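# Carry tube rack through self-closing door to desk

## Task

Move the tube rack from the counter, through the door that swings shut by itself, onto the desk. It counts only if the rack stands upright, every tube sits fully seated in a hole, and the door is closed at the end. Neither the rack nor any tube may reach the floor, and no robot may topple or be left leaning. One or both robots may be used. Finish with the grippers open and the robots backed away.

## Robot and tools

Robots: r1 and r2 are identical Hello Robot Stretch 3 units. Each has a two-wheel differential base (0.33 m long, 0.34 m wide, a passive omni wheel at the rear), a lift carriage on a vertical mast, and a telescoping arm that reaches out to the robot's right side. The base cannot strafe, so the gripper is moved forward or back by driving. Spins happen about the point between the drive wheels, 0.05 m behind the front edge. With the arm retracted and the wrist folded, a spin sweeps a 0.28 m radius; an unfolded level gripper reaches beyond that.

Frames: each robot reports in its own base frame, origin on the floor between the drive wheels, x forward, y left, z up. Odometry is that frame as it was at scene start and counts wheel turns only (slip looks like travel); heading runs -3.142 to 3.142, left positive. hand_pose is the fingertip meeting point in the base frame; with all wrist joints at zero its x axis is up, y points back along the arm toward the mast, z toward the rear. Robots cannot see each other in their state numbers; only images, lidar_m and the depth grids reveal relative placement.

execute_actions: arguments actions (a list holding one action, or empty to just read state and images) and cameras (list of names such as r1_head_camera, r1_nav_camera, r1_wrist_camera and the r2_ equivalents, or "all"; null or omitted means all, [] means none). An action is an object keyed "r1" and/or "r2"; each robot gets its own entry with optional base, joints, contact_limits. All listed motions start at once. base holds exactly one command, both relative to where the base last measured itself: translate_m, metres, -1 to 1, positive forward; or rotate_rad, radians, -3.2 to 3.2, positive counter-clockwise. joints are absolute targets by name: lift_m 0 to 1.1 (arm height on mast); arm_m 0 to 0.52 (extension); wrist_yaw_rad -1.345 to 4.42 (0 along the arm, positive toward the front, 3.0 folded over the base); wrist_pitch_rad -1.57 to 0.451 (0 level, negative tips fingers down); wrist_roll_rad -2.911 to 2.911 (0 fingers side by side); gripper_m -0.089 to 0.179 (larger is wider; actual fingertip gap is 0.007 to 0.025 m less, zero below 0.007); head_pan_rad -3.953 to 1.73 (0 forward, positive left, -1.57 along the arm); head_tilt_rad -1.53 to 0.419 (negative down). contact_limits takes only arm_m, an effort percentage 1 to 100 at which arm motion halts with contact_stop; it also caps holding force until the next action. Any bad key or out-of-range number rejects the whole call. Anything left out may still be driving toward an earlier target. If a result reports a stop, the remaining calls in that reply are skipped.

wait: seconds from 0 to 10; nothing new is commanded; returns state and images.
zoom_image: camera name and region [x0, y0, x1, y1] in pixels of that camera's most recent full image, origin top-left, at most 504 by 504.
finished_scene: scene, the number of the current scene; irreversible, and the result says if the goal was met.

Results: base_status and joint_status describe how each motion of the last action ended. done for the base only means the wheels turned the commanded amount. off_target means it stopped short and may still be pushing. After contact_stop, time_out or torque_fault the old target is dropped; arm and lift go slack after a contact_stop until commanded again (a slack lift may sag under load or keep pressing). torque_fault means a wrist servo went limp for 10 s. on_its_own covers uncommanded joints; its "held at" is a target, not a position. motor_effort is percent of maximum, positive toward larger joint values, bracket value is the action's peak; readings carry offsets and noise. Positive wheel effort pushes forward. base_tilt gives forward and right lean in degrees (few-degree constant bias). turned_by_wheels and turned_by_imu give rotation since the last result. lidar_m: 12 distances in metres from the base origin, 30-degree sectors starting straight ahead and going counter-clockwise (4th left, 7th behind, 10th right), in a plane 0.17 m up; "-" is nothing seen; misses glass and thin legs, the mast and low lift can block sectors 5, 6, 9, 10. wrist_depth_mm (45 to 1000) and head_depth_mm (280 to 4000, image sideways) are 7x7 median depth grids. Camera calibration lines give OpenCV intrinsics and the base-to-camera transform.

Speed: base goes up to 0.30 m/s and 1.9 rad/s only when stowed (lift_m under 0.30, arm_m under 0.03, wrist_yaw_rad over 2.54); otherwise 0.10 m/s and 0.63 rad/s.

Gripper: close to a value below the object's width to grasp; reopen at least 0.02 past the touching value to release. Neither reading nor status confirms a grasp; check images. Over-squeezing triggers a stall guard that weakens the grip; send a new value to re-squeeze.

Cautions: fold or unfold the wrist only with lift_m between 0.32 and 0.95, pitch -0.4, roll near 0; once folded, lift can go to 0.25. With yaw below -0.4 keep pitch at -0.5 or lower. Pushing an unyielding object with the gripper above roughly 0.45 m can tip the robot, more so with a raised contact limit or a repeated push. Driving while gripping something fixed, or snagging furniture (especially reversing), can tip it: back out in small steps, free the gripper, and lower lift to about 0.2 if still leaning. Robots must never press against each other; once bases touch, any further drive is a hard press. Equal commands give slightly different travel (up to 2.5 cm per metre), which strains a shared load. Avoid drops, slams and hard pushes; occasional disturbances may nudge loose objects.

Each tool is called after "Call:" in YAML: its name, and indented under it one key for each argument.

## Session

Call:
execute_actions:
  actions: []

Scene clock: 0.00 s.
r1.base_odometry: x=+0.000 y=+0.000 heading=+0.000 (m, m, rad; r1's odometry frame)
r1.turned_by_wheels: +0.000 (rad since the last result)
r1.turned_by_imu: +0.000 (rad since the last result)
r1.base_tilt: forward=-2.5 right=-0.9 (deg)
r1.lidar_m: 1.89 2.00 2.39 1.54 1.17 0.72 0.64 0.64 0.77 0.85 0.85 1.02
r1.head_depth_mm: 1369 1389 1400 1419 1441 1448 1472 / 1615 1707 1732 1772 1781 1812 1840 / 1669 2067 2051 2037 2007 1990 1963 / 1661 2014 2019 1977 1967 1923 1908 / 1650 1973 1943 1936 1905 1894 1853 / 1630 1904 1877 1865 1847 1820 1806 / 1626 1861 1861 1829 1800 1792 1771
r1.base_status: not commanded
r1.joint_positions: lift_m=+0.573 arm_m=+0.003 wrist_yaw_rad=+3.097 wrist_pitch_rad=-0.440 wrist_roll_rad=-0.015 gripper_m=+0.037 head_pan_rad=-0.018 head_tilt_rad=-0.011
r1.joint_status: not commanded
r1.motor_effort: left_wheel=+0 right_wheel=+0 lift_m=+27 arm_m=+0 wrist_yaw_rad=+0 wrist_pitch_rad=+7 wrist_roll_rad=+0 gripper_m=-1 head_pan_rad=+0 head_tilt_rad=+2 (%)
r1.hand_pose: x=-0.0114 y=+0.0736 z=+0.5803 quat_wxyz=(+0.169, +0.688, +0.141, +0.692) (m; r1's base frame)
r1.wrist_depth_mm: - - - - - - - / - - - - - - - / - - - - - - - / - - - - - - - / 986 - - - - - - / 862 866 866 864 873 857 854 / 747 742 - 744 711 733 743
r2.base_odometry: x=+0.000 y=+0.000 heading=+0.000 (m, m, rad; r2's odometry frame)
r2.turned_by_wheels: +0.000 (rad since the last result)
r2.turned_by_imu: +0.000 (rad since the last result)
r2.base_tilt: forward=+2.9 right=+1.2 (deg)
r2.lidar_m: 1.42 2.49 1.89 1.80 1.10 0.78 0.75 0.77 0.87 0.83 0.85 1.15
r2.head_depth_mm: 1953 2115 2149 2176 2214 2241 1976 / 2040 2293 2312 2339 2362 2374 1982 / 2030 2280 2304 1483 2341 2354 1834 / 2016 2269 2288 2320 2336 2363 1997 / 2012 2272 2304 2297 2324 2359 2017 / 2000 2252 2273 2293 2316 2355 2017 / 1991 2234 2280 2285 2335 2344 2018
r2.base_status: not commanded
r2.joint_positions: lift_m=+0.403 arm_m=+0.002 wrist_yaw_rad=+3.019 wrist_pitch_rad=-0.381 wrist_roll_rad=+0.014 gripper_m=+0.037 head_pan_rad=-0.001 head_tilt_rad=+0.002
r2.joint_status: not commanded
r2.motor_effort: left_wheel=-1 right_wheel=+0 lift_m=+30 arm_m=+0 wrist_yaw_rad=+0 wrist_pitch_rad=+7 wrist_roll_rad=+0 gripper_m=+0 head_pan_rad=+0 head_tilt_rad=+1 (%)
r2.hand_pose: x=+0.0068 y=+0.0798 z=+0.4245 quat_wxyz=(+0.177, +0.706, +0.090, +0.680) (m; r2's base frame)
r2.wrist_depth_mm: - - - - - - - / - - - - - - - / - - - - - - - / 997 919 943 975 935 911 919 / 765 765 - 772 783 765 766 / 652 647 - 632 610 637 630 / 558 566 - 566 546 553 536
pictures: r1_head_camera (sideways: a quarter turn clockwise sets it upright), r1_nav_camera (sideways: a quarter turn counterclockwise sets it upright), r1_wrist_camera, r2_head_camera (sideways: a quarter turn clockwise sets it upright), r2_nav_camera (sideways: a quarter turn counterclockwise sets it upright), r2_wrist_camera
Images, in order (width x height): r1_head_camera 896x504, r1_nav_camera 672x504, r1_wrist_camera 644x364, r2_head_camera 896x504, r2_nav_camera 672x504, r2_wrist_camera 644x364.

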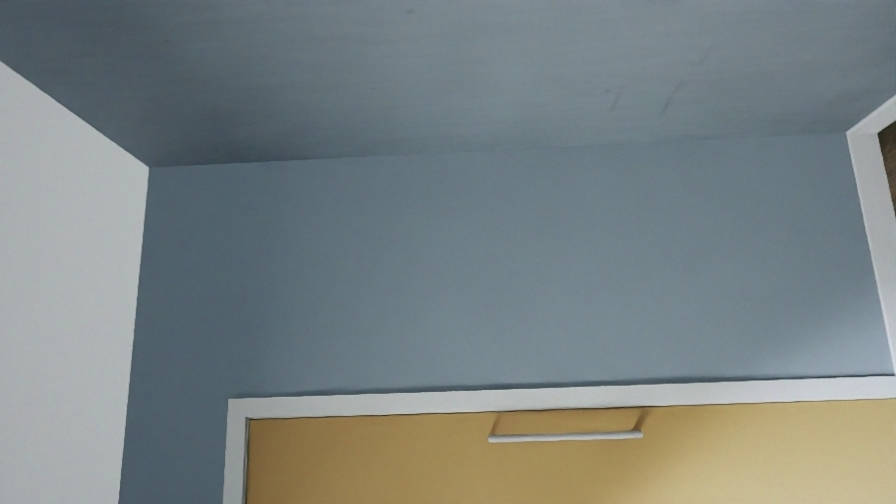

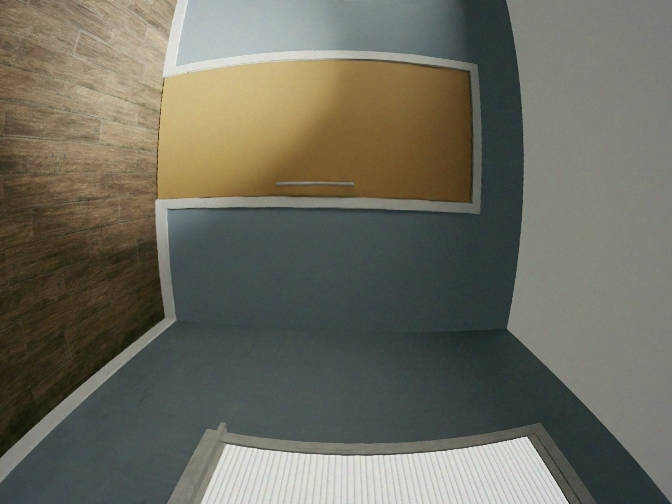

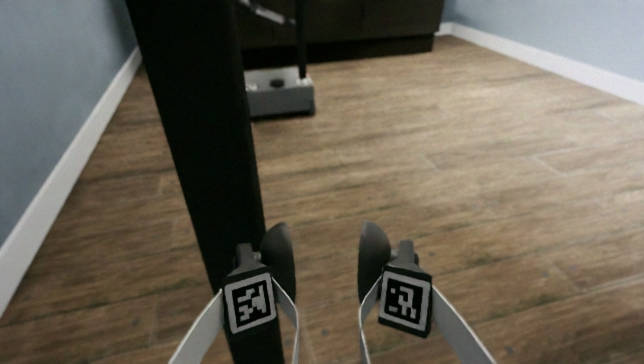

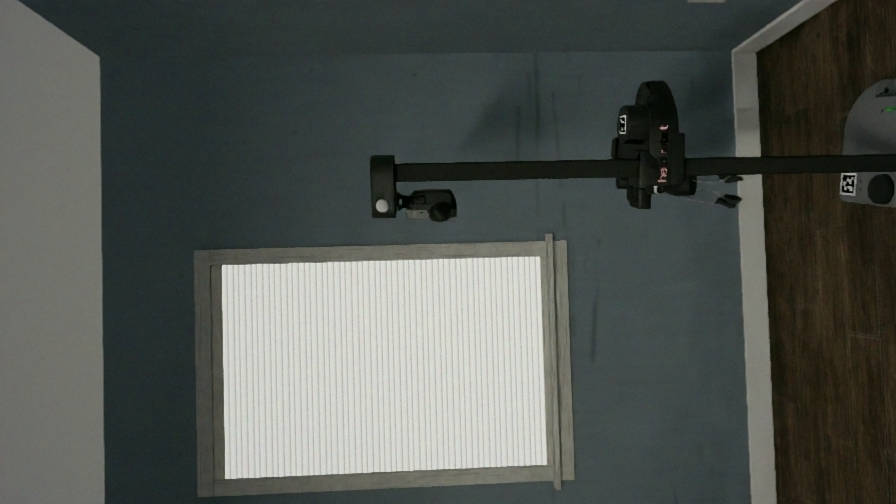

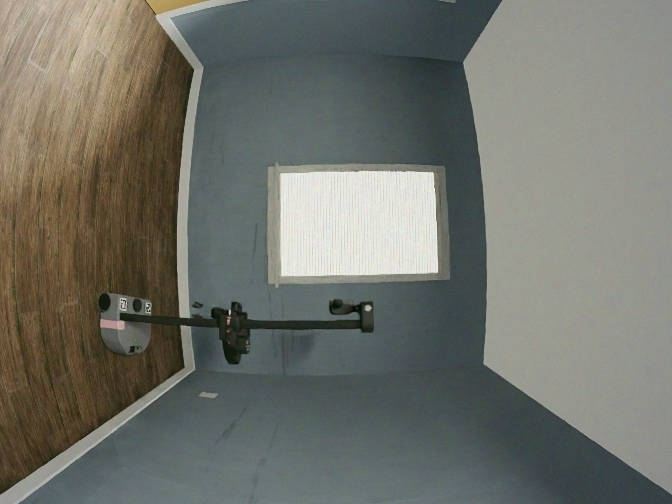

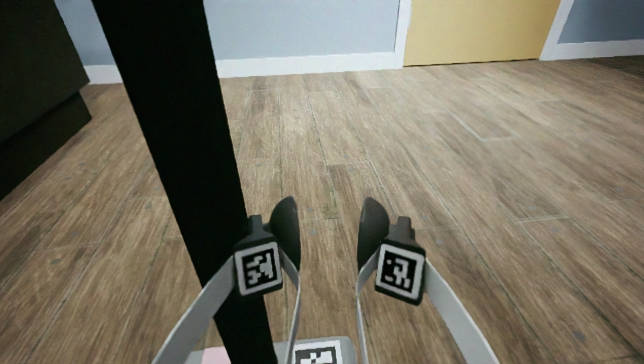

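Call:
execute_actions:
  actions:
    - {"r1":{"base":{"rotate_rad":0.36},"joints":{"lift_m":0.25,"head_tilt_rad":-0.7}},"r2":{"base":{"rotate_rad":-1.6},"joints":{"head_pan_rad":-1.9,"head_tilt_rad":-0.5,"lift_m":0.94}}}
  cameras: []

Call:
execute_actions:
  actions:
    - {"r1":{"base":{"translate_m":1}},"r2":{"joints":{"wrist_yaw_rad":0,"gripper_m":0.17}}}
  cameras: []

Call:
execute_actions:
  actions:
    - {"r1":{"base":{"translate_m":0.75}}}
  cameras: []

Call:
execute_actions:
  actions:
    - {"r1":{"base":{"translate_m":0.3},"joints":{"lift_m":0.33}}}

Scene clock: 14.20 s.
r1.base_odometry: x=+0.000 y=+0.000 heading=+0.360 (m, m, rad; r1's odometry frame)
r1.turned_by_wheels: +0.360 (rad since the last result)
r1.turned_by_imu: +0.358 (rad since the last result)
r1.base_tilt: forward=-2.3 right=-0.9 (deg)
r1.lidar_m: 1.98 2.16 1.43 1.56 0.79 0.64 0.64 0.70 0.85 0.84 0.93 1.45
r1.head_depth_mm: 1590 1767 2007 2130 1676 1376 1168 / 1612 1782 2014 2160 1682 1377 1172 / 1612 1805 2057 2145 1685 1380 1172 / 1640 1825 2072 2149 1684 1377 1173 / 1663 1848 2117 2141 1684 1386 1169 / 1689 1873 2119 2166 1696 1388 1171 / 1699 1896 2138 2165 1697 1384 1179
r1.base_status: done
r1.joint_positions: lift_m=+0.250 arm_m=+0.003 wrist_yaw_rad=+3.097 wrist_pitch_rad=-0.441 wrist_roll_rad=-0.015 gripper_m=+0.037 head_pan_rad=-0.018 head_tilt_rad=-0.691
r1.joint_status: all done
r1.motor_effort: left_wheel=-4(10) right_wheel=+2(5) lift_m=+22(23) arm_m=+0(1) wrist_yaw_rad=+0(0) wrist_pitch_rad=+7(7) wrist_roll_rad=+0(0) gripper_m=-1(1) head_pan_rad=+0(0) head_tilt_rad=-5(41) (%)
r1.hand_pose: x=-0.0114 y=+0.0736 z=+0.2577 quat_wxyz=(+0.169, +0.688, +0.141, +0.692) (m; r1's base frame)
r1.wrist_depth_mm: 716 881 - - - - - / 727 907 - - - - - / 718 825 860 831 833 823 831 / 661 689 - 661 686 668 645 / 566 575 - 560 567 552 532 / 466 498 - - 479 461 464 / - - - - 396 404 402
r2.base_odometry: x=+0.000 y=+0.000 heading=-1.600 (m, m, rad; r2's odometry frame)
r2.turned_by_wheels: -1.600 (rad since the last result)
r2.turned_by_imu: -1.596 (rad since the last result)
r2.base_tilt: forward=+2.9 right=+1.2 (deg)
r2.lidar_m: 0.83 0.85 1.11 1.45 2.47 1.90 1.80 1.14 0.79 0.75 0.77 0.87
r2.head_depth_mm: 1366 1496 1074 1062 1206 - - / 1313 1452 1078 1000 1118 - - / 1254 1379 1017 938 1047 - - / 1208 1318 1053 887 985 - - / 1158 1270 1101 854 941 1034 - / 1118 1210 1110 823 894 990 - / 1079 1169 1113 787 846 948 -
r2.base_status: done
r2.joint_positions: lift_m=+0.940 arm_m=+0.002 wrist_yaw_rad=+3.019 wrist_pitch_rad=-0.381 wrist_roll_rad=+0.014 gripper_m=+0.037 head_pan_rad=-1.893 head_tilt_rad=-0.494
r2.joint_status: all done
r2.motor_effort: left_wheel=+3(8) right_wheel=-4(6) lift_m=+38(39) arm_m=+0(0) wrist_yaw_rad=-1(0) wrist_pitch_rad=+7(7) wrist_roll_rad=+0(0) gripper_m=-1(1) head_pan_rad=-2(32) head_tilt_rad=-2(20) (%)
r2.hand_pose: x=+0.0067 y=+0.0797 z=+0.9606 quat_wxyz=(+0.177, +0.706, +0.090, +0.680) (m; r2's base frame)
r2.wrist_depth_mm: - - - - - - 818 / - - - - - - 838 / - - - - - - 849 / - - - - - - 877 / - - - - - - 898 / - - - - - - 889 / - - - - - - 932
pictures: none
No camera images: the call's "cameras" was empty. Leave "cameras" out to get every camera's image.

Scene clock: 19.13 s.
r1.base_odometry: x=+0.936 y=+0.352 heading=+0.360 (m, m, rad; r1's odometry frame)
r1.turned_by_wheels: +0.000 (rad since the last result)
r1.turned_by_imu: +0.006 (rad since the last result)
r1.base_tilt: forward=-2.4 right=-1.0 (deg)
r1.lidar_m: 1.00 1.10 1.72 2.16 2.01 1.64 1.63 1.24 1.01 1.01 1.10 1.00
r1.head_depth_mm: 774 862 978 1128 1322 1376 1168 / 782 868 992 1141 1333 1385 1166 / 797 896 1009 1159 1367 1384 1175 / 807 902 1024 1185 1387 1382 1169 / 815 913 1036 1198 1414 1385 1173 / 824 922 1050 1212 1443 1383 1175 / 831 935 1059 1230 1464 1383 1173
r1.base_status: done
r1.joint_positions: lift_m=+0.250 arm_m=+0.003 wrist_yaw_rad=+3.097 wrist_pitch_rad=-0.441 wrist_roll_rad=-0.015 gripper_m=+0.037 head_pan_rad=-0.018 head_tilt_rad=-0.692
r1.joint_status: not commanded
r1.motor_effort: left_wheel=-4(11) right_wheel=+2(5) lift_m=+23(23) arm_m=+0(1) wrist_yaw_rad=+0(0) wrist_pitch_rad=+7(7) wrist_roll_rad=+0(1) gripper_m=+0(0) head_pan_rad=+0(0) head_tilt_rad=-4(4) (%)
r1.hand_pose: x=-0.0114 y=+0.0736 z=+0.2577 quat_wxyz=(+0.169, +0.688, +0.141, +0.692) (m; r1's base frame)
r1.wrist_depth_mm: - - - - - - - / - - - - - - - / 899 870 890 852 844 824 814 / 685 680 - 658 673 638 640 / 572 561 - 567 566 548 546 / 473 505 - - 484 465 462 / - - - - 393 410 402
r2.base_odometry: x=+0.000 y=+0.000 heading=-1.600 (m, m, rad; r2's odometry frame)
r2.turned_by_wheels: +0.000 (rad since the last result)
r2.turned_by_imu: +0.001 (rad since the last result)
r2.base_tilt: forward=+2.7 right=+1.2 (deg)
r2.lidar_m: 0.83 0.85 1.11 2.42 2.47 1.89 1.80 1.14 0.79 0.75 0.77 0.88
r2.head_depth_mm: 1369 1499 1071 1070 1205 - - / 1310 1446 1076 997 1116 - - / 1256 1374 1022 942 1045 - - / 1205 1321 1053 888 980 - - / 1163 1266 1102 855 937 - - / 1117 1213 1109 823 881 - - / 1081 1170 1117 788 842 949 1172
r2.base_status: not commanded
r2.joint_positions: lift_m=+0.940 arm_m=+0.002 wrist_yaw_rad=+0.002 wrist_pitch_rad=-0.381 wrist_roll_rad=+0.014 gripper_m=+0.170 head_pan_rad=-1.893 head_tilt_rad=-0.494
r2.joint_status: all done
r2.motor_effort: left_wheel=+3(3) right_wheel=-4(4) lift_m=+38(38) arm_m=+0(0) wrist_yaw_rad=-2(2) wrist_pitch_rad=+7(7) wrist_roll_rad=+0(0) gripper_m=-1(84) head_pan_rad=-3(3) head_tilt_rad=-3(2) (%)
r2.hand_pose: x=-0.0210 y=-0.3763 z=+0.9606 quat_wxyz=(+0.690, +0.134, -0.699, -0.134) (m; r2's base frame)
r2.wrist_depth_mm: 961 986 945 977 893 686 747 / 545 540 547 534 515 523 517 / 535 530 545 548 551 573 569 / 588 605 597 627 618 636 639 / 974 652 698 700 707 708 737 / 925 789 804 811 799 847 838 / - - 925 - - - -
pictures: none
No camera images: the call's "cameras" was empty. Leave "cameras" out to get every camera's image.

Scene clock: 23.33 s.
r1.base_odometry: x=+1.638 y=+0.616 heading=+0.360 (m, m, rad; r1's odometry frame)
r1.turned_by_wheels: +0.000 (rad since the last result)
r1.turned_by_imu: +0.005 (rad since the last result)
r1.base_tilt: forward=-2.3 right=-1.0 (deg)
r1.lidar_m: 0.26 0.29 0.45 2.06 1.85 2.37 2.36 1.39 1.13 0.63 0.32 0.26
r1.head_depth_mm: - - - - 299 351 445 / - - - - 300 358 456 / - - - - 302 367 469 / - - - - 307 375 483 / - - - - 312 384 496 / - - - 285 318 392 512 / - - - 287 325 402 528
r1.base_status: done
r1.joint_positions: lift_m=+0.250 arm_m=+0.003 wrist_yaw_rad=+3.097 wrist_pitch_rad=-0.441 wrist_roll_rad=-0.015 gripper_m=+0.037 head_pan_rad=-0.018 head_tilt_rad=-0.692
r1.joint_status: not commanded
r1.motor_effort: left_wheel=-5(10) right_wheel=+2(6) lift_m=+22(23) arm_m=+0(0) wrist_yaw_rad=+0(0) wrist_pitch_rad=+7(7) wrist_roll_rad=+0(0) gripper_m=-1(0) head_pan_rad=+0(0) head_tilt_rad=-3(4) (%)
r1.hand_pose: x=-0.0114 y=+0.0736 z=+0.2577 quat_wxyz=(+0.169, +0.688, +0.141, +0.692) (m; r1's base frame)
r1.wrist_depth_mm: - - - - - 643 406 / - - - - - 614 403 / 873 854 864 878 822 626 399 / 674 673 - 674 653 626 397 / 554 559 - 556 571 530 388 / 479 498 - - 482 465 383 / - - - - 400 408 382
r2.base_odometry: x=+0.000 y=+0.000 heading=-1.600 (m, m, rad; r2's odometry frame)
r2.turned_by_wheels: +0.000 (rad since the last result)
r2.turned_by_imu: +0.001 (rad since the last result)
r2.base_tilt: forward=+2.9 right=+1.5 (deg)
r2.lidar_m: 0.83 0.85 1.11 2.42 2.48 1.84 1.80 1.14 0.79 0.75 0.77 0.88
r2.head_depth_mm: 1366 1497 1074 1063 1200 - - / 1316 1447 1083 1000 1118 - - / 1258 1374 1018 941 1046 - - / 1205 1321 1057 888 983 - - / 1163 1270 1100 852 938 - - / 1114 1217 1108 825 880 - - / 1077 1169 1117 790 843 953 1172
r2.base_status: not commanded
r2.joint_positions: lift_m=+0.940 arm_m=+0.002 wrist_yaw_rad=+0.002 wrist_pitch_rad=-0.381 wrist_roll_rad=+0.014 gripper_m=+0.170 head_pan_rad=-1.893 head_tilt_rad=-0.494
r2.joint_status: not commanded
r2.motor_effort: left_wheel=+3(3) right_wheel=-4(4) lift_m=+38(38) arm_m=-1(0) wrist_yaw_rad=-3(3) wrist_pitch_rad=+7(7) wrist_roll_rad=+0(0) gripper_m=+1(0) head_pan_rad=-3(3) head_tilt_rad=-2(2) (%)
r2.hand_pose: x=-0.0210 y=-0.3763 z=+0.9606 quat_wxyz=(+0.690, +0.134, -0.699, -0.134) (m; r2's base frame)
r2.wrist_depth_mm: 955 977 966 937 904 692 765 / 542 539 539 537 534 516 512 / 536 532 541 552 545 561 564 / 589 595 601 611 610 637 630 / 921 664 681 699 713 720 737 / 915 795 812 813 804 824 870 / - - 935 - - - -
pictures: none
No camera images: the call's "cameras" was empty. Leave "cameras" out to get every camera's image.

Scene clock: 26.57 s.
r1.base_odometry: x=+1.919 y=+0.721 heading=+0.361 (m, m, rad; r1's odometry frame)
r1.turned_by_wheels: +0.001 (rad since the last result)
r1.turned_by_imu: -0.203 (rad since the last result)
r1.base_tilt: forward=-2.5 right=-1.0 (deg)
r1.lidar_m: - - 0.15 0.19 2.06 2.00 2.57 1.72 1.22 0.26 0.15 -
r1.head_depth_mm: - - - - - - - / - - - - - - - / - - - - - - - / - - - - - - - / - - - - - - - / - - - - - - - / - - - - - - -
r1.base_status: translate_m off_target (by the wheels' count: +0.2998 of +0.3000)
r1.joint_positions: lift_m=+0.330 arm_m=+0.003 wrist_yaw_rad=+3.097 wrist_pitch_rad=-0.443 wrist_roll_rad=-0.015 gripper_m=+0.037 head_pan_rad=-0.007 head_tilt_rad=-0.700
r1.joint_status: all done
r1.on_its_own: left_wheel is at rest, and its effort (+58) is outside its rest range (-18 to +18)
r1.motor_effort: left_wheel=+58(100) right_wheel=+3(38) lift_m=+26(31) arm_m=+1(2) wrist_yaw_rad=+0(26) wrist_pitch_rad=+9(9) wrist_roll_rad=+0(0) gripper_m=-1(0) head_pan_rad=-8(15) head_tilt_rad=+0(3) (%)
r1.hand_pose: x=-0.0114 y=+0.0733 z=+0.3370 quat_wxyz=(+0.170, +0.688, +0.142, +0.692) (m; r1's base frame)
r1.wrist_depth_mm: - - - 557 208 121 86 / - - - 625 212 123 87 / - - - 699 218 126 88 / 822 831 - 750 226 128 89 / 674 678 - 651 210 129 90 / 570 568 574 558 186 132 91 / 498 506 - - 252 128 93
r2.base_odometry: x=+0.000 y=+0.000 heading=-1.600 (m, m, rad; r2's odometry frame)
r2.turned_by_wheels: +0.000 (rad since the last result)
r2.turned_by_imu: +0.000 (rad since the last result)
r2.base_tilt: forward=+2.9 right=+1.2 (deg)
r2.lidar_m: 0.83 0.85 1.11 2.42 2.48 1.90 1.80 1.14 0.79 0.75 0.77 0.87
r2.head_depth_mm: 1374 1500 1075 1065 1199 - - / 1313 1450 1080 999 1124 - - / 1258 1372 1024 939 1047 - - / 1206 1325 1055 890 980 - - / 1161 1267 1100 856 936 - - / 1119 1219 1109 824 880 - - / 1080 1166 1115 791 844 954 1172
r2.base_status: not commanded
r2.joint_positions: lift_m=+0.940 arm_m=+0.002 wrist_yaw_rad=+0.002 wrist_pitch_rad=-0.381 wrist_roll_rad=+0.014 gripper_m=+0.170 head_pan_rad=-1.893 head_tilt_rad=-0.494
r2.joint_status: not commanded
r2.motor_effort: left_wheel=+3(3) right_wheel=-4(4) lift_m=+38(38) arm_m=+0(0) wrist_yaw_rad=-2(3) wrist_pitch_rad=+7(7) wrist_roll_rad=+0(0) gripper_m=-2(0) head_pan_rad=-3(2) head_tilt_rad=-2(2) (%)
r2.hand_pose: x=-0.0210 y=-0.3763 z=+0.9606 quat_wxyz=(+0.690, +0.134, -0.699, -0.134) (m; r2's base frame)
r2.wrist_depth_mm: - 960 951 913 904 692 767 / 541 539 529 543 529 513 506 / 534 544 541 542 560 570 579 / 591 615 618 608 621 640 648 / 945 657 690 708 718 691 733 / 962 793 786 782 835 848 865 / - - 964 - - - -
pictures: r1_head_camera (sideways: a quarter turn clockwise sets it upright), r1_nav_camera (sideways: a quarter turn counterclockwise sets it upright), r1_wrist_camera, r2_head_camera (sideways: a quarter turn clockwise sets it upright), r2_nav_camera (sideways: a quarter turn counterclockwise sets it upright), r2_wrist_camera
camera_calibration (this result's frames):
r1_head_camera: T_world_to_cam=[[-0.606081, 0.0454539, -0.794103, 1.0581], [0.0708542, 0.997482, 0.00301732, -0.00320534], [0.79224, -0.0544368, -0.607776, 0.739036], [0, 0, 0, 1]] pos_world=[0.05603, -0.00466697, 1.28942]
r1_nav_camera: T_world_to_cam=[[0.640511, -0.00224296, 0.767946, -0.965363], [0.0124085, -0.999835, -0.0132697, 0.0696396], [0.767849, 0.0180285, -0.640377, 0.783435], [0, 0, 0, 1]] pos_world=[0.0159026, 0.0533387, 1.24396]
r1_wrist_camera: T_world_to_cam=[[0.998457, -0.0532932, 0.015588, 0.0112987], [-0.0179785, -0.575895, -0.817326, 0.353044], [0.0525349, 0.815785, -0.575965, 0.303298], [0, 0, 0, 1]] pos_world=[-0.0208678, -0.0435071, 0.463064]
r2_head_camera: T_world_to_cam=[[0.161205, 0.473078, -0.866146, 1.1492], [0.947612, -0.319418, 0.00190529, -0.00371281], [-0.275762, -0.821078, -0.499787, 0.607007], [0, 0, 0, 1]] pos_world=[-0.01435, -0.0464484, 1.29876]
r2_nav_camera: T_world_to_cam=[[-0.169402, -0.428064, 0.88773, -1.10786], [-0.956538, 0.288346, -0.043492, 0.113493], [-0.237356, -0.856515, -0.458306, 0.550938], [0, 0, 0, 1]] pos_world=[0.0516554, -0.0350721, 1.24091]
r2_wrist_camera: T_world_to_cam=[[-0.999943, -0.000899242, -0.0106787, -0.0126361], [0.00820763, 0.576447, -0.817093, 1.02781], [0.00689049, -0.817134, -0.576406, 0.41083], [0, 0, 0, 1]] pos_world=[-0.0239021, -0.256788, 1.07649]
Images, in order (width x height): r1_head_camera 896x504, r1_nav_camera 672x504, r1_wrist_camera 644x364, r2_head_camera 896x504, r2_nav_camera 672x504, r2_wrist_camera 644x364.

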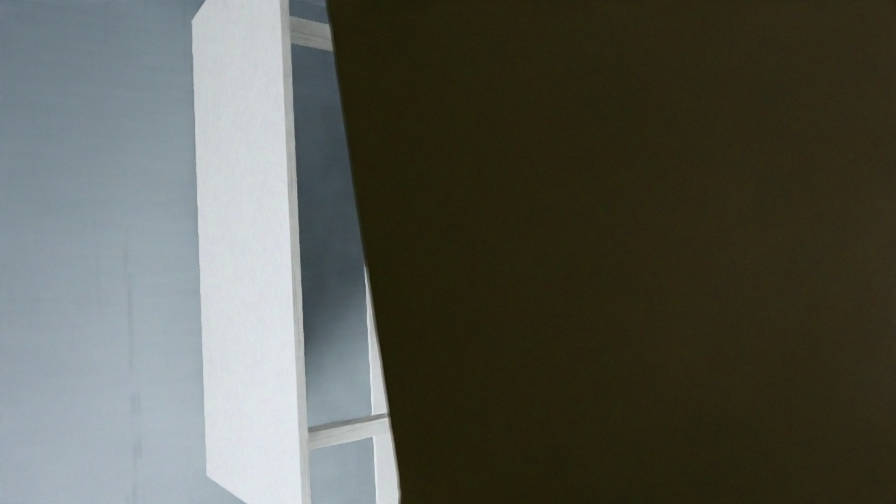

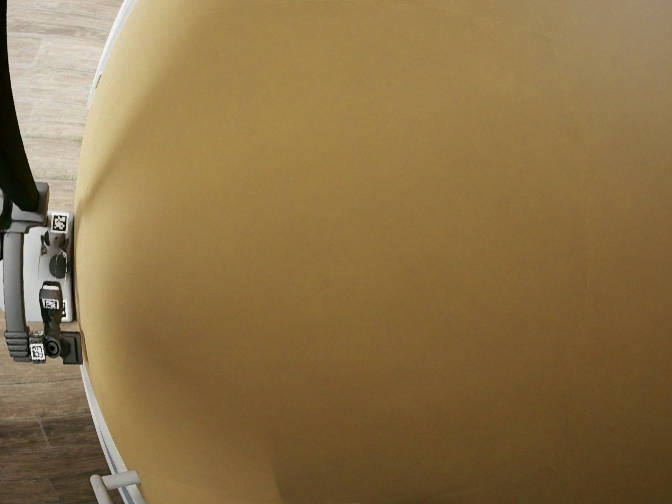

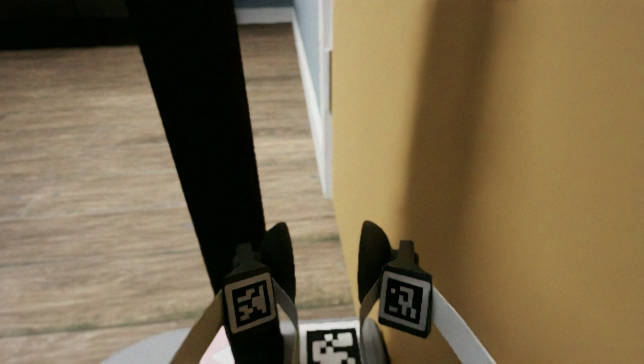

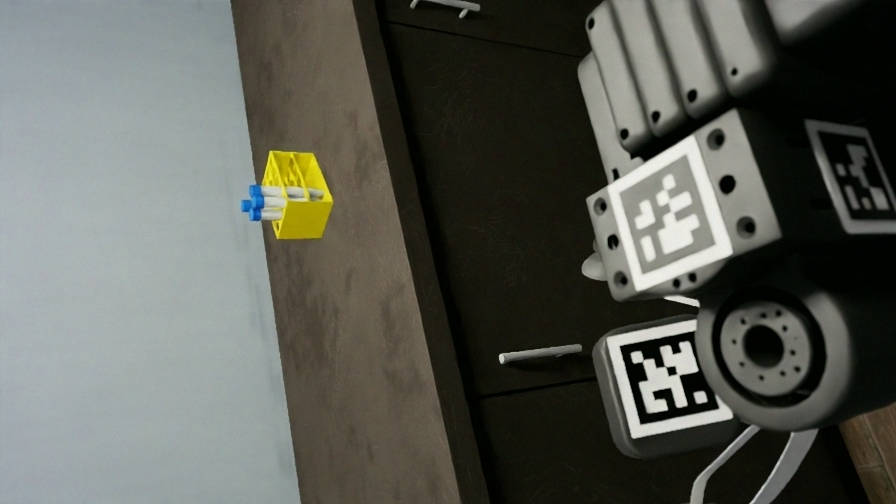

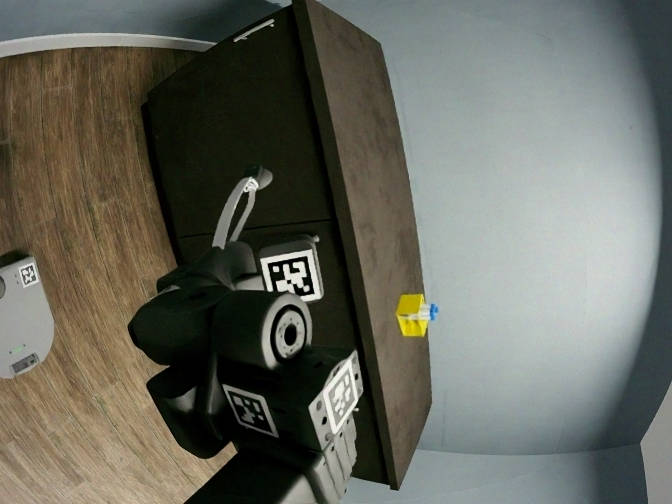

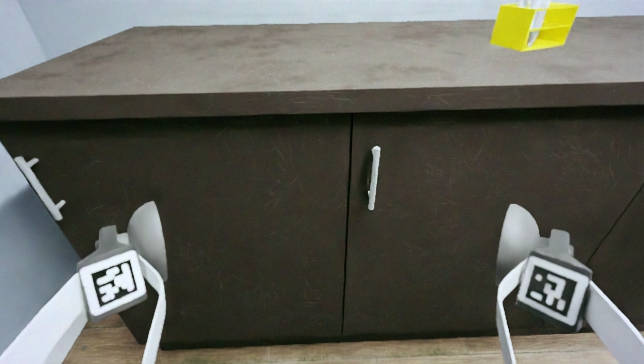

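Call:
execute_actions:
  actions:
    - {"r1":{"base":{"translate_m":-0.4},"joints":{"lift_m":0.9,"head_pan_rad":-0.5}},"r2":{"base":{"rotate_rad":0.3},"joints":{"wrist_pitch_rad":0,"wrist_yaw_rad":0.4,"gripper_m":0.179,"head_pan_rad":-1.5}}}
  cameras: []

Call:
execute_actions:
  actions:
    - {"r1":{"joints":{"wrist_yaw_rad":1.57,"wrist_pitch_rad":0,"gripper_m":0.12,"arm_m":0.1}},"r2":{"base":{"translate_m":-0.78},"joints":{"arm_m":0.2}}}

Scene clock: 49.53 s.
r1.base_odometry: x=+1.544 y=+0.580 heading=+0.361 (m, m, rad; r1's odometry frame)
r1.turned_by_wheels: +0.000 (rad since the last result)
r1.turned_by_imu: +0.000 (rad since the last result)
r1.base_tilt: forward=-2.3 right=-0.9 (deg)
r1.lidar_m: 0.46 0.47 0.62 1.53 2.04 1.66 2.17 1.75 1.24 1.18 0.68 0.48
r1.head_depth_mm: 515 592 698 846 1076 1315 1167 / 475 543 629 748 921 1206 1169 / 432 485 556 653 783 1002 1146 / 402 449 507 596 716 878 1097 / 390 434 487 555 646 774 957 / 368 406 452 511 588 688 837 / 348 382 424 473 538 623 739
r1.base_status: done
r1.joint_positions: lift_m=+0.900 arm_m=+0.003 wrist_yaw_rad=+3.097 wrist_pitch_rad=-0.443 wrist_roll_rad=-0.015 gripper_m=+0.037 head_pan_rad=-0.493 head_tilt_rad=-0.699
r1.joint_status: all done
r1.motor_effort: left_wheel=+1(47) right_wheel=+0(4) lift_m=+30(36) arm_m=+1(1) wrist_yaw_rad=+0(0) wrist_pitch_rad=+9(9) wrist_roll_rad=+0(0) gripper_m=+0(1) head_pan_rad=-5(41) head_tilt_rad=+0(0) (%)
r1.hand_pose: x=-0.0114 y=+0.0733 z=+0.9068 quat_wxyz=(+0.170, +0.688, +0.142, +0.692) (m; r1's base frame)
r1.wrist_depth_mm: - - - - - 715 523 / - - - - - 760 538 / - - - - - 737 542 / - - - - - 765 537 / - - - - - 789 557 / - - - - - 818 558 / - - - - - 789 565
r2.base_odometry: x=+0.000 y=+0.000 heading=-1.300 (m, m, rad; r2's odometry frame)
r2.turned_by_wheels: +0.300 (rad since the last result)
r2.turned_by_imu: +0.301 (rad since the last result)
r2.base_tilt: forward=+3.0 right=+1.1 (deg)
r2.lidar_m: 0.83 0.95 1.61 2.42 2.11 1.80 1.80 0.88 0.75 0.75 0.86 0.83
r2.head_depth_mm: 1067 1163 1077 792 862 - - / 1094 1198 1079 810 896 988 - / 1123 1232 1087 815 925 - - / 1158 1273 1093 861 925 - 1191 / 1190 1315 1102 887 996 1217 1244 / 1228 1353 1468 923 1098 1413 1251 / 1218 1285 1333 1381 1485 1453 1255
r2.base_status: done
r2.joint_positions: lift_m=+0.940 arm_m=+0.002 wrist_yaw_rad=+0.398 wrist_pitch_rad=-0.021 wrist_roll_rad=+0.014 gripper_m=+0.179 head_pan_rad=-1.507 head_tilt_rad=-0.494
r2.joint_status: all done
r2.motor_effort: left_wheel=-4(9) right_wheel=+3(10) lift_m=+38(39) arm_m=+0(0) wrist_yaw_rad=+0(2) wrist_pitch_rad=+9(9) wrist_roll_rad=+0(0) gripper_m=-1(52) head_pan_rad=+2(24) head_tilt_rad=-2(2) (%)
r2.hand_pose: x=+0.0778 y=-0.3831 z=+1.0489 quat_wxyz=(+0.690, +0.148, -0.696, +0.132) (m; r2's base frame)
r2.wrist_depth_mm: 567 674 835 - - 923 811 / 584 672 882 - - 968 823 / 583 703 881 - - 994 852 / 595 738 913 - 788 790 804 / 606 781 954 709 581 497 492 / 608 836 - 724 596 519 394 / 669 754 - 792 617 515 444
pictures: none
No camera images: the call's "cameras" was empty. Leave "cameras" out to get every camera's image.

Scene clock: 58.67 s.
r1.base_odometry: x=+1.544 y=+0.580 heading=+0.361 (m, m, rad; r1's odometry frame)
r1.turned_by_wheels: +0.000 (rad since the last result)
r1.turned_by_imu: +0.002 (rad since the last result)
r1.base_tilt: forward=-2.4 right=-1.0 (deg)
r1.lidar_m: 0.46 0.47 0.62 1.53 2.05 2.28 2.17 1.75 1.24 1.18 0.67 0.48
r1.head_depth_mm: 515 591 697 841 1087 1313 1163 / 476 542 629 749 910 1211 1170 / 431 486 555 652 757 1010 1142 / 403 449 507 597 718 878 1097 / 391 433 487 556 645 774 960 / 369 406 453 511 588 688 834 / 348 382 424 474 538 621 738
r1.base_status: not commanded
r1.joint_positions: lift_m=+0.900 arm_m=+0.100 wrist_yaw_rad=+1.572 wrist_pitch_rad=-0.023 wrist_roll_rad=-0.015 gripper_m=+0.120 head_pan_rad=-0.493 head_tilt_rad=-0.699
r1.joint_status: all done
r1.motor_effort: left_wheel=+2(1) right_wheel=+0(0) lift_m=+30(30) arm_m=+5(6) wrist_yaw_rad=-2(4) wrist_pitch_rad=+13(12) wrist_roll_rad=+0(0) gripper_m=+0(80) head_pan_rad=-4(4) head_tilt_rad=+0(0) (%)
r1.hand_pose: x=+0.2343 y=-0.2443 z=+1.0086 quat_wxyz=(+0.509, +0.502, -0.490, +0.498) (m; r1's base frame)
r1.wrist_depth_mm: 350 350 358 366 359 376 380 / 357 360 372 367 369 384 390 / 366 368 377 375 377 392 403 / 379 376 386 396 392 403 414 / 389 396 402 403 396 422 417 / 394 401 418 422 415 - 438 / 418 429 421 427 430 441 449
r2.base_odometry: x=-0.209 y=+0.752 heading=-1.300 (m, m, rad; r2's odometry frame)
r2.turned_by_wheels: +0.000 (rad since the last result)
r2.turned_by_imu: +0.002 (rad since the last result)
r2.base_tilt: forward=+2.8 right=+1.2 (deg)
r2.lidar_m: 1.59 1.82 2.60 1.37 1.22 1.04 1.04 0.66 0.57 0.56 0.65 1.09
r2.head_depth_mm: 915 997 1060 - 654 728 847 / 940 1030 1087 - 679 764 894 / 968 1057 1099 - 723 800 944 / 992 1091 1143 - 734 837 1000 / 1019 1126 1095 745 753 882 1063 / 1053 1160 1107 715 790 932 1172 / 1087 1199 1116 760 830 989 1202
r2.base_status: done
r2.joint_positions: lift_m=+0.940 arm_m=+0.200 wrist_yaw_rad=+0.399 wrist_pitch_rad=-0.020 wrist_roll_rad=+0.014 gripper_m=+0.179 head_pan_rad=-1.507 head_tilt_rad=-0.494
r2.joint_status: all done
r2.motor_effort: left_wheel=-4(8) right_wheel=+3(5) lift_m=+38(38) arm_m=+3(2) wrist_yaw_rad=+1(1) wrist_pitch_rad=+9(9) wrist_roll_rad=+0(0) gripper_m=-1(1) head_pan_rad=+2(3) head_tilt_rad=-2(2) (%)
r2.hand_pose: x=+0.0779 y=-0.5803 z=+1.0492 quat_wxyz=(+0.690, +0.148, -0.696, +0.132) (m; r2's base frame)
r2.wrist_depth_mm: - - - 868 721 605 537 / - - - 915 738 626 559 / - - - 929 759 660 578 / 925 799 806 804 416 651 573 / 797 540 493 489 394 416 486 / - 369 354 352 352 354 371 / 921 463 289 275 281 273 266
pictures: r1_head_camera (sideways: a quarter turn clockwise sets it upright), r1_nav_camera (sideways: a quarter turn counterclockwise sets it upright), r1_wrist_camera, r2_head_camera (sideways: a quarter turn clockwise sets it upright), r2_nav_camera (sideways: a quarter turn counterclockwise sets it upright), r2_wrist_camera
camera_calibration (this result's frames):
r1_head_camera: T_world_to_cam=[[-0.513644, 0.323006, -0.794882, 1.05856], [0.528897, 0.84868, 0.00310003, -0.0061071], [0.675602, -0.418819, -0.606756, 0.738421], [0, 0, 0, 1]] pos_world=[0.0480719, -0.0274726, 1.28949]
r1_nav_camera: T_world_to_cam=[[0.564308, -0.300916, 0.768769, -0.965972], [-0.456379, -0.889687, -0.0132453, 0.0724674], [0.687949, -0.343376, -0.63939, 0.782637], [0, 0, 0, 1]] pos_world=[0.0397641, 0.0425353, 1.24398]
r1_wrist_camera: T_world_to_cam=[[-0.0125668, -0.999864, 0.0107071, -0.250822], [-0.192153, -0.0080936, -0.981332, 1.06843], [0.981284, -0.0143896, -0.192025, 0.128687], [0, 0, 0, 1]] pos_world=[0.0758708, -0.240289, 1.07588]
r2_head_camera: T_world_to_cam=[[-0.0288313, 0.49904, -0.866099, 1.1503], [0.998138, 0.0609723, 0.00190503, -0.00402067], [0.0537587, -0.864432, -0.499868, 0.605102], [0, 0, 0, 1]] pos_world=[0.00464829, -0.0507299, 1.29875]
r2_nav_camera: T_world_to_cam=[[0.00428565, -0.460428, 0.887687, -1.10886], [-0.994705, -0.0931149, -0.0434948, 0.113729], [0.102683, -0.8828, -0.458389, 0.548972], [0, 0, 0, 1]] pos_world=[0.0615092, -0.0153279, 1.24091]
r2_wrist_camera: T_world_to_cam=[[-0.920426, -0.390777, -0.0104782, -0.145692], [-0.0883585, 0.234078, -0.968194, 1.18437], [0.380801, -0.890225, -0.24998, -0.11949], [0, 0, 0, 1]] pos_world=[0.0160517, -0.440541, 1.1153]
Images, in order (width x height): r1_head_camera 896x504, r1_nav_camera 672x504, r1_wrist_camera 644x364, r2_head_camera 896x504, r2_nav_camera 672x504, r2_wrist_camera 644x364.

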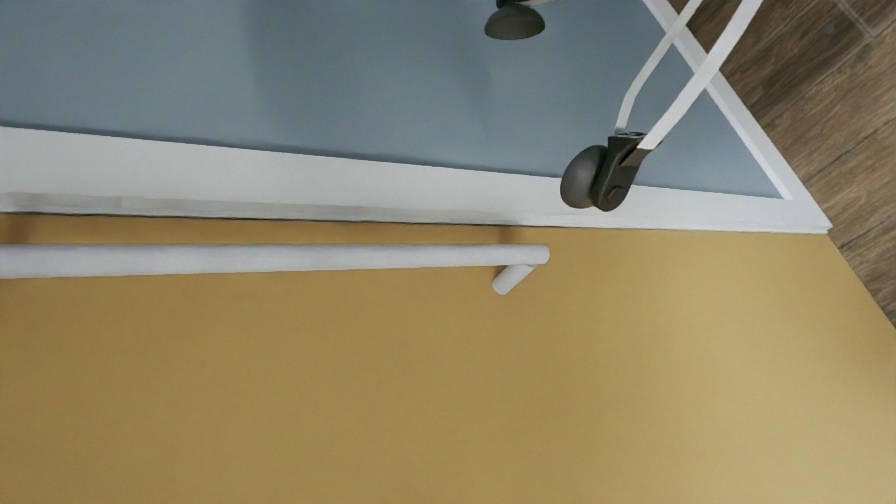

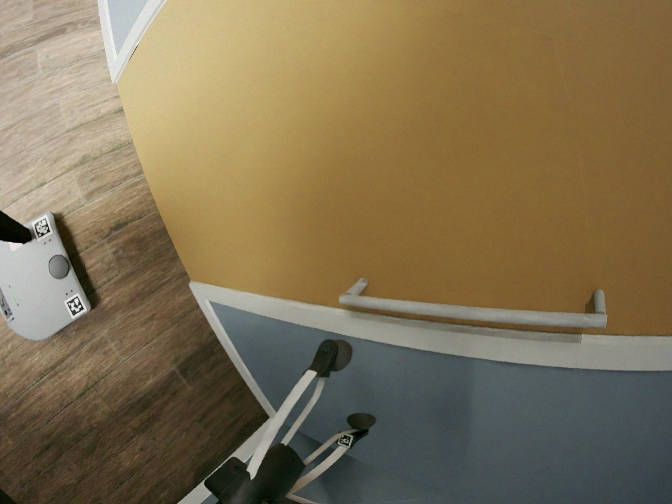

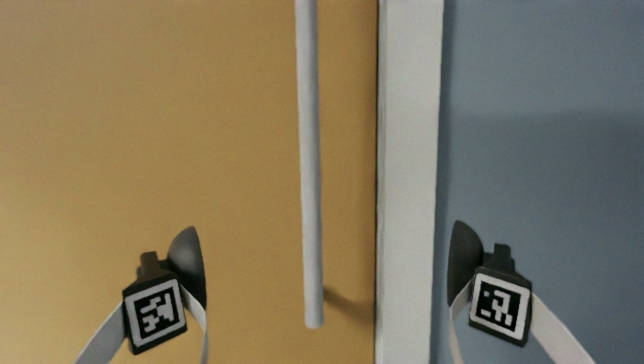

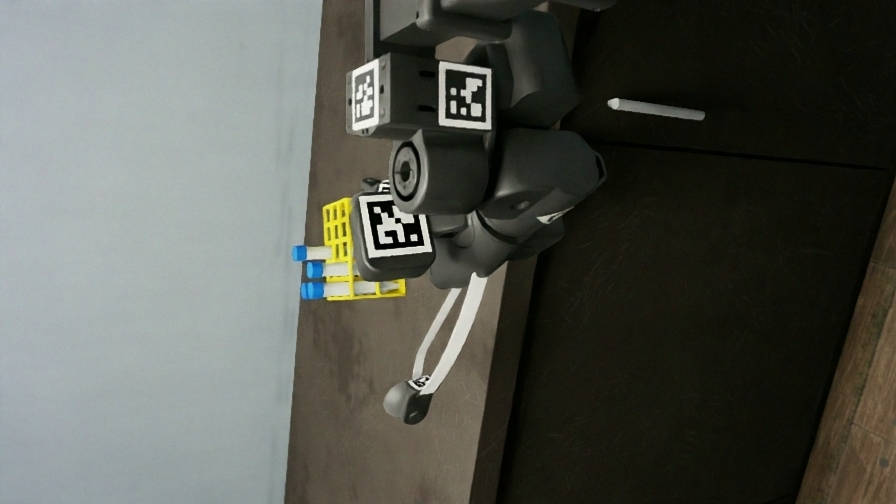

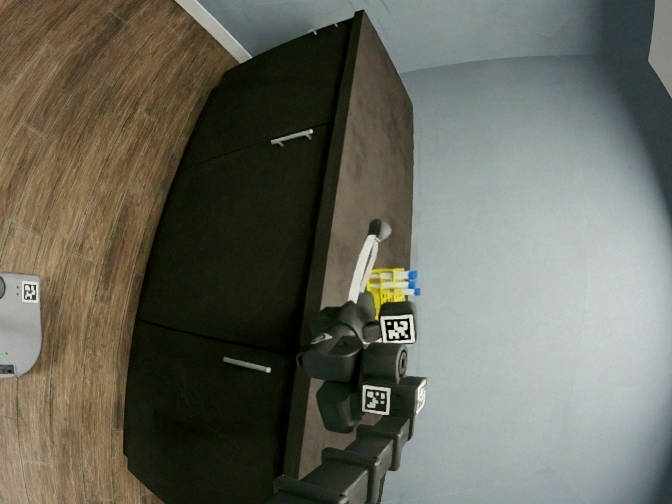

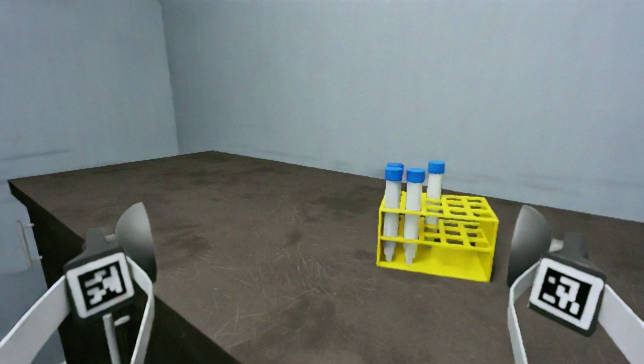

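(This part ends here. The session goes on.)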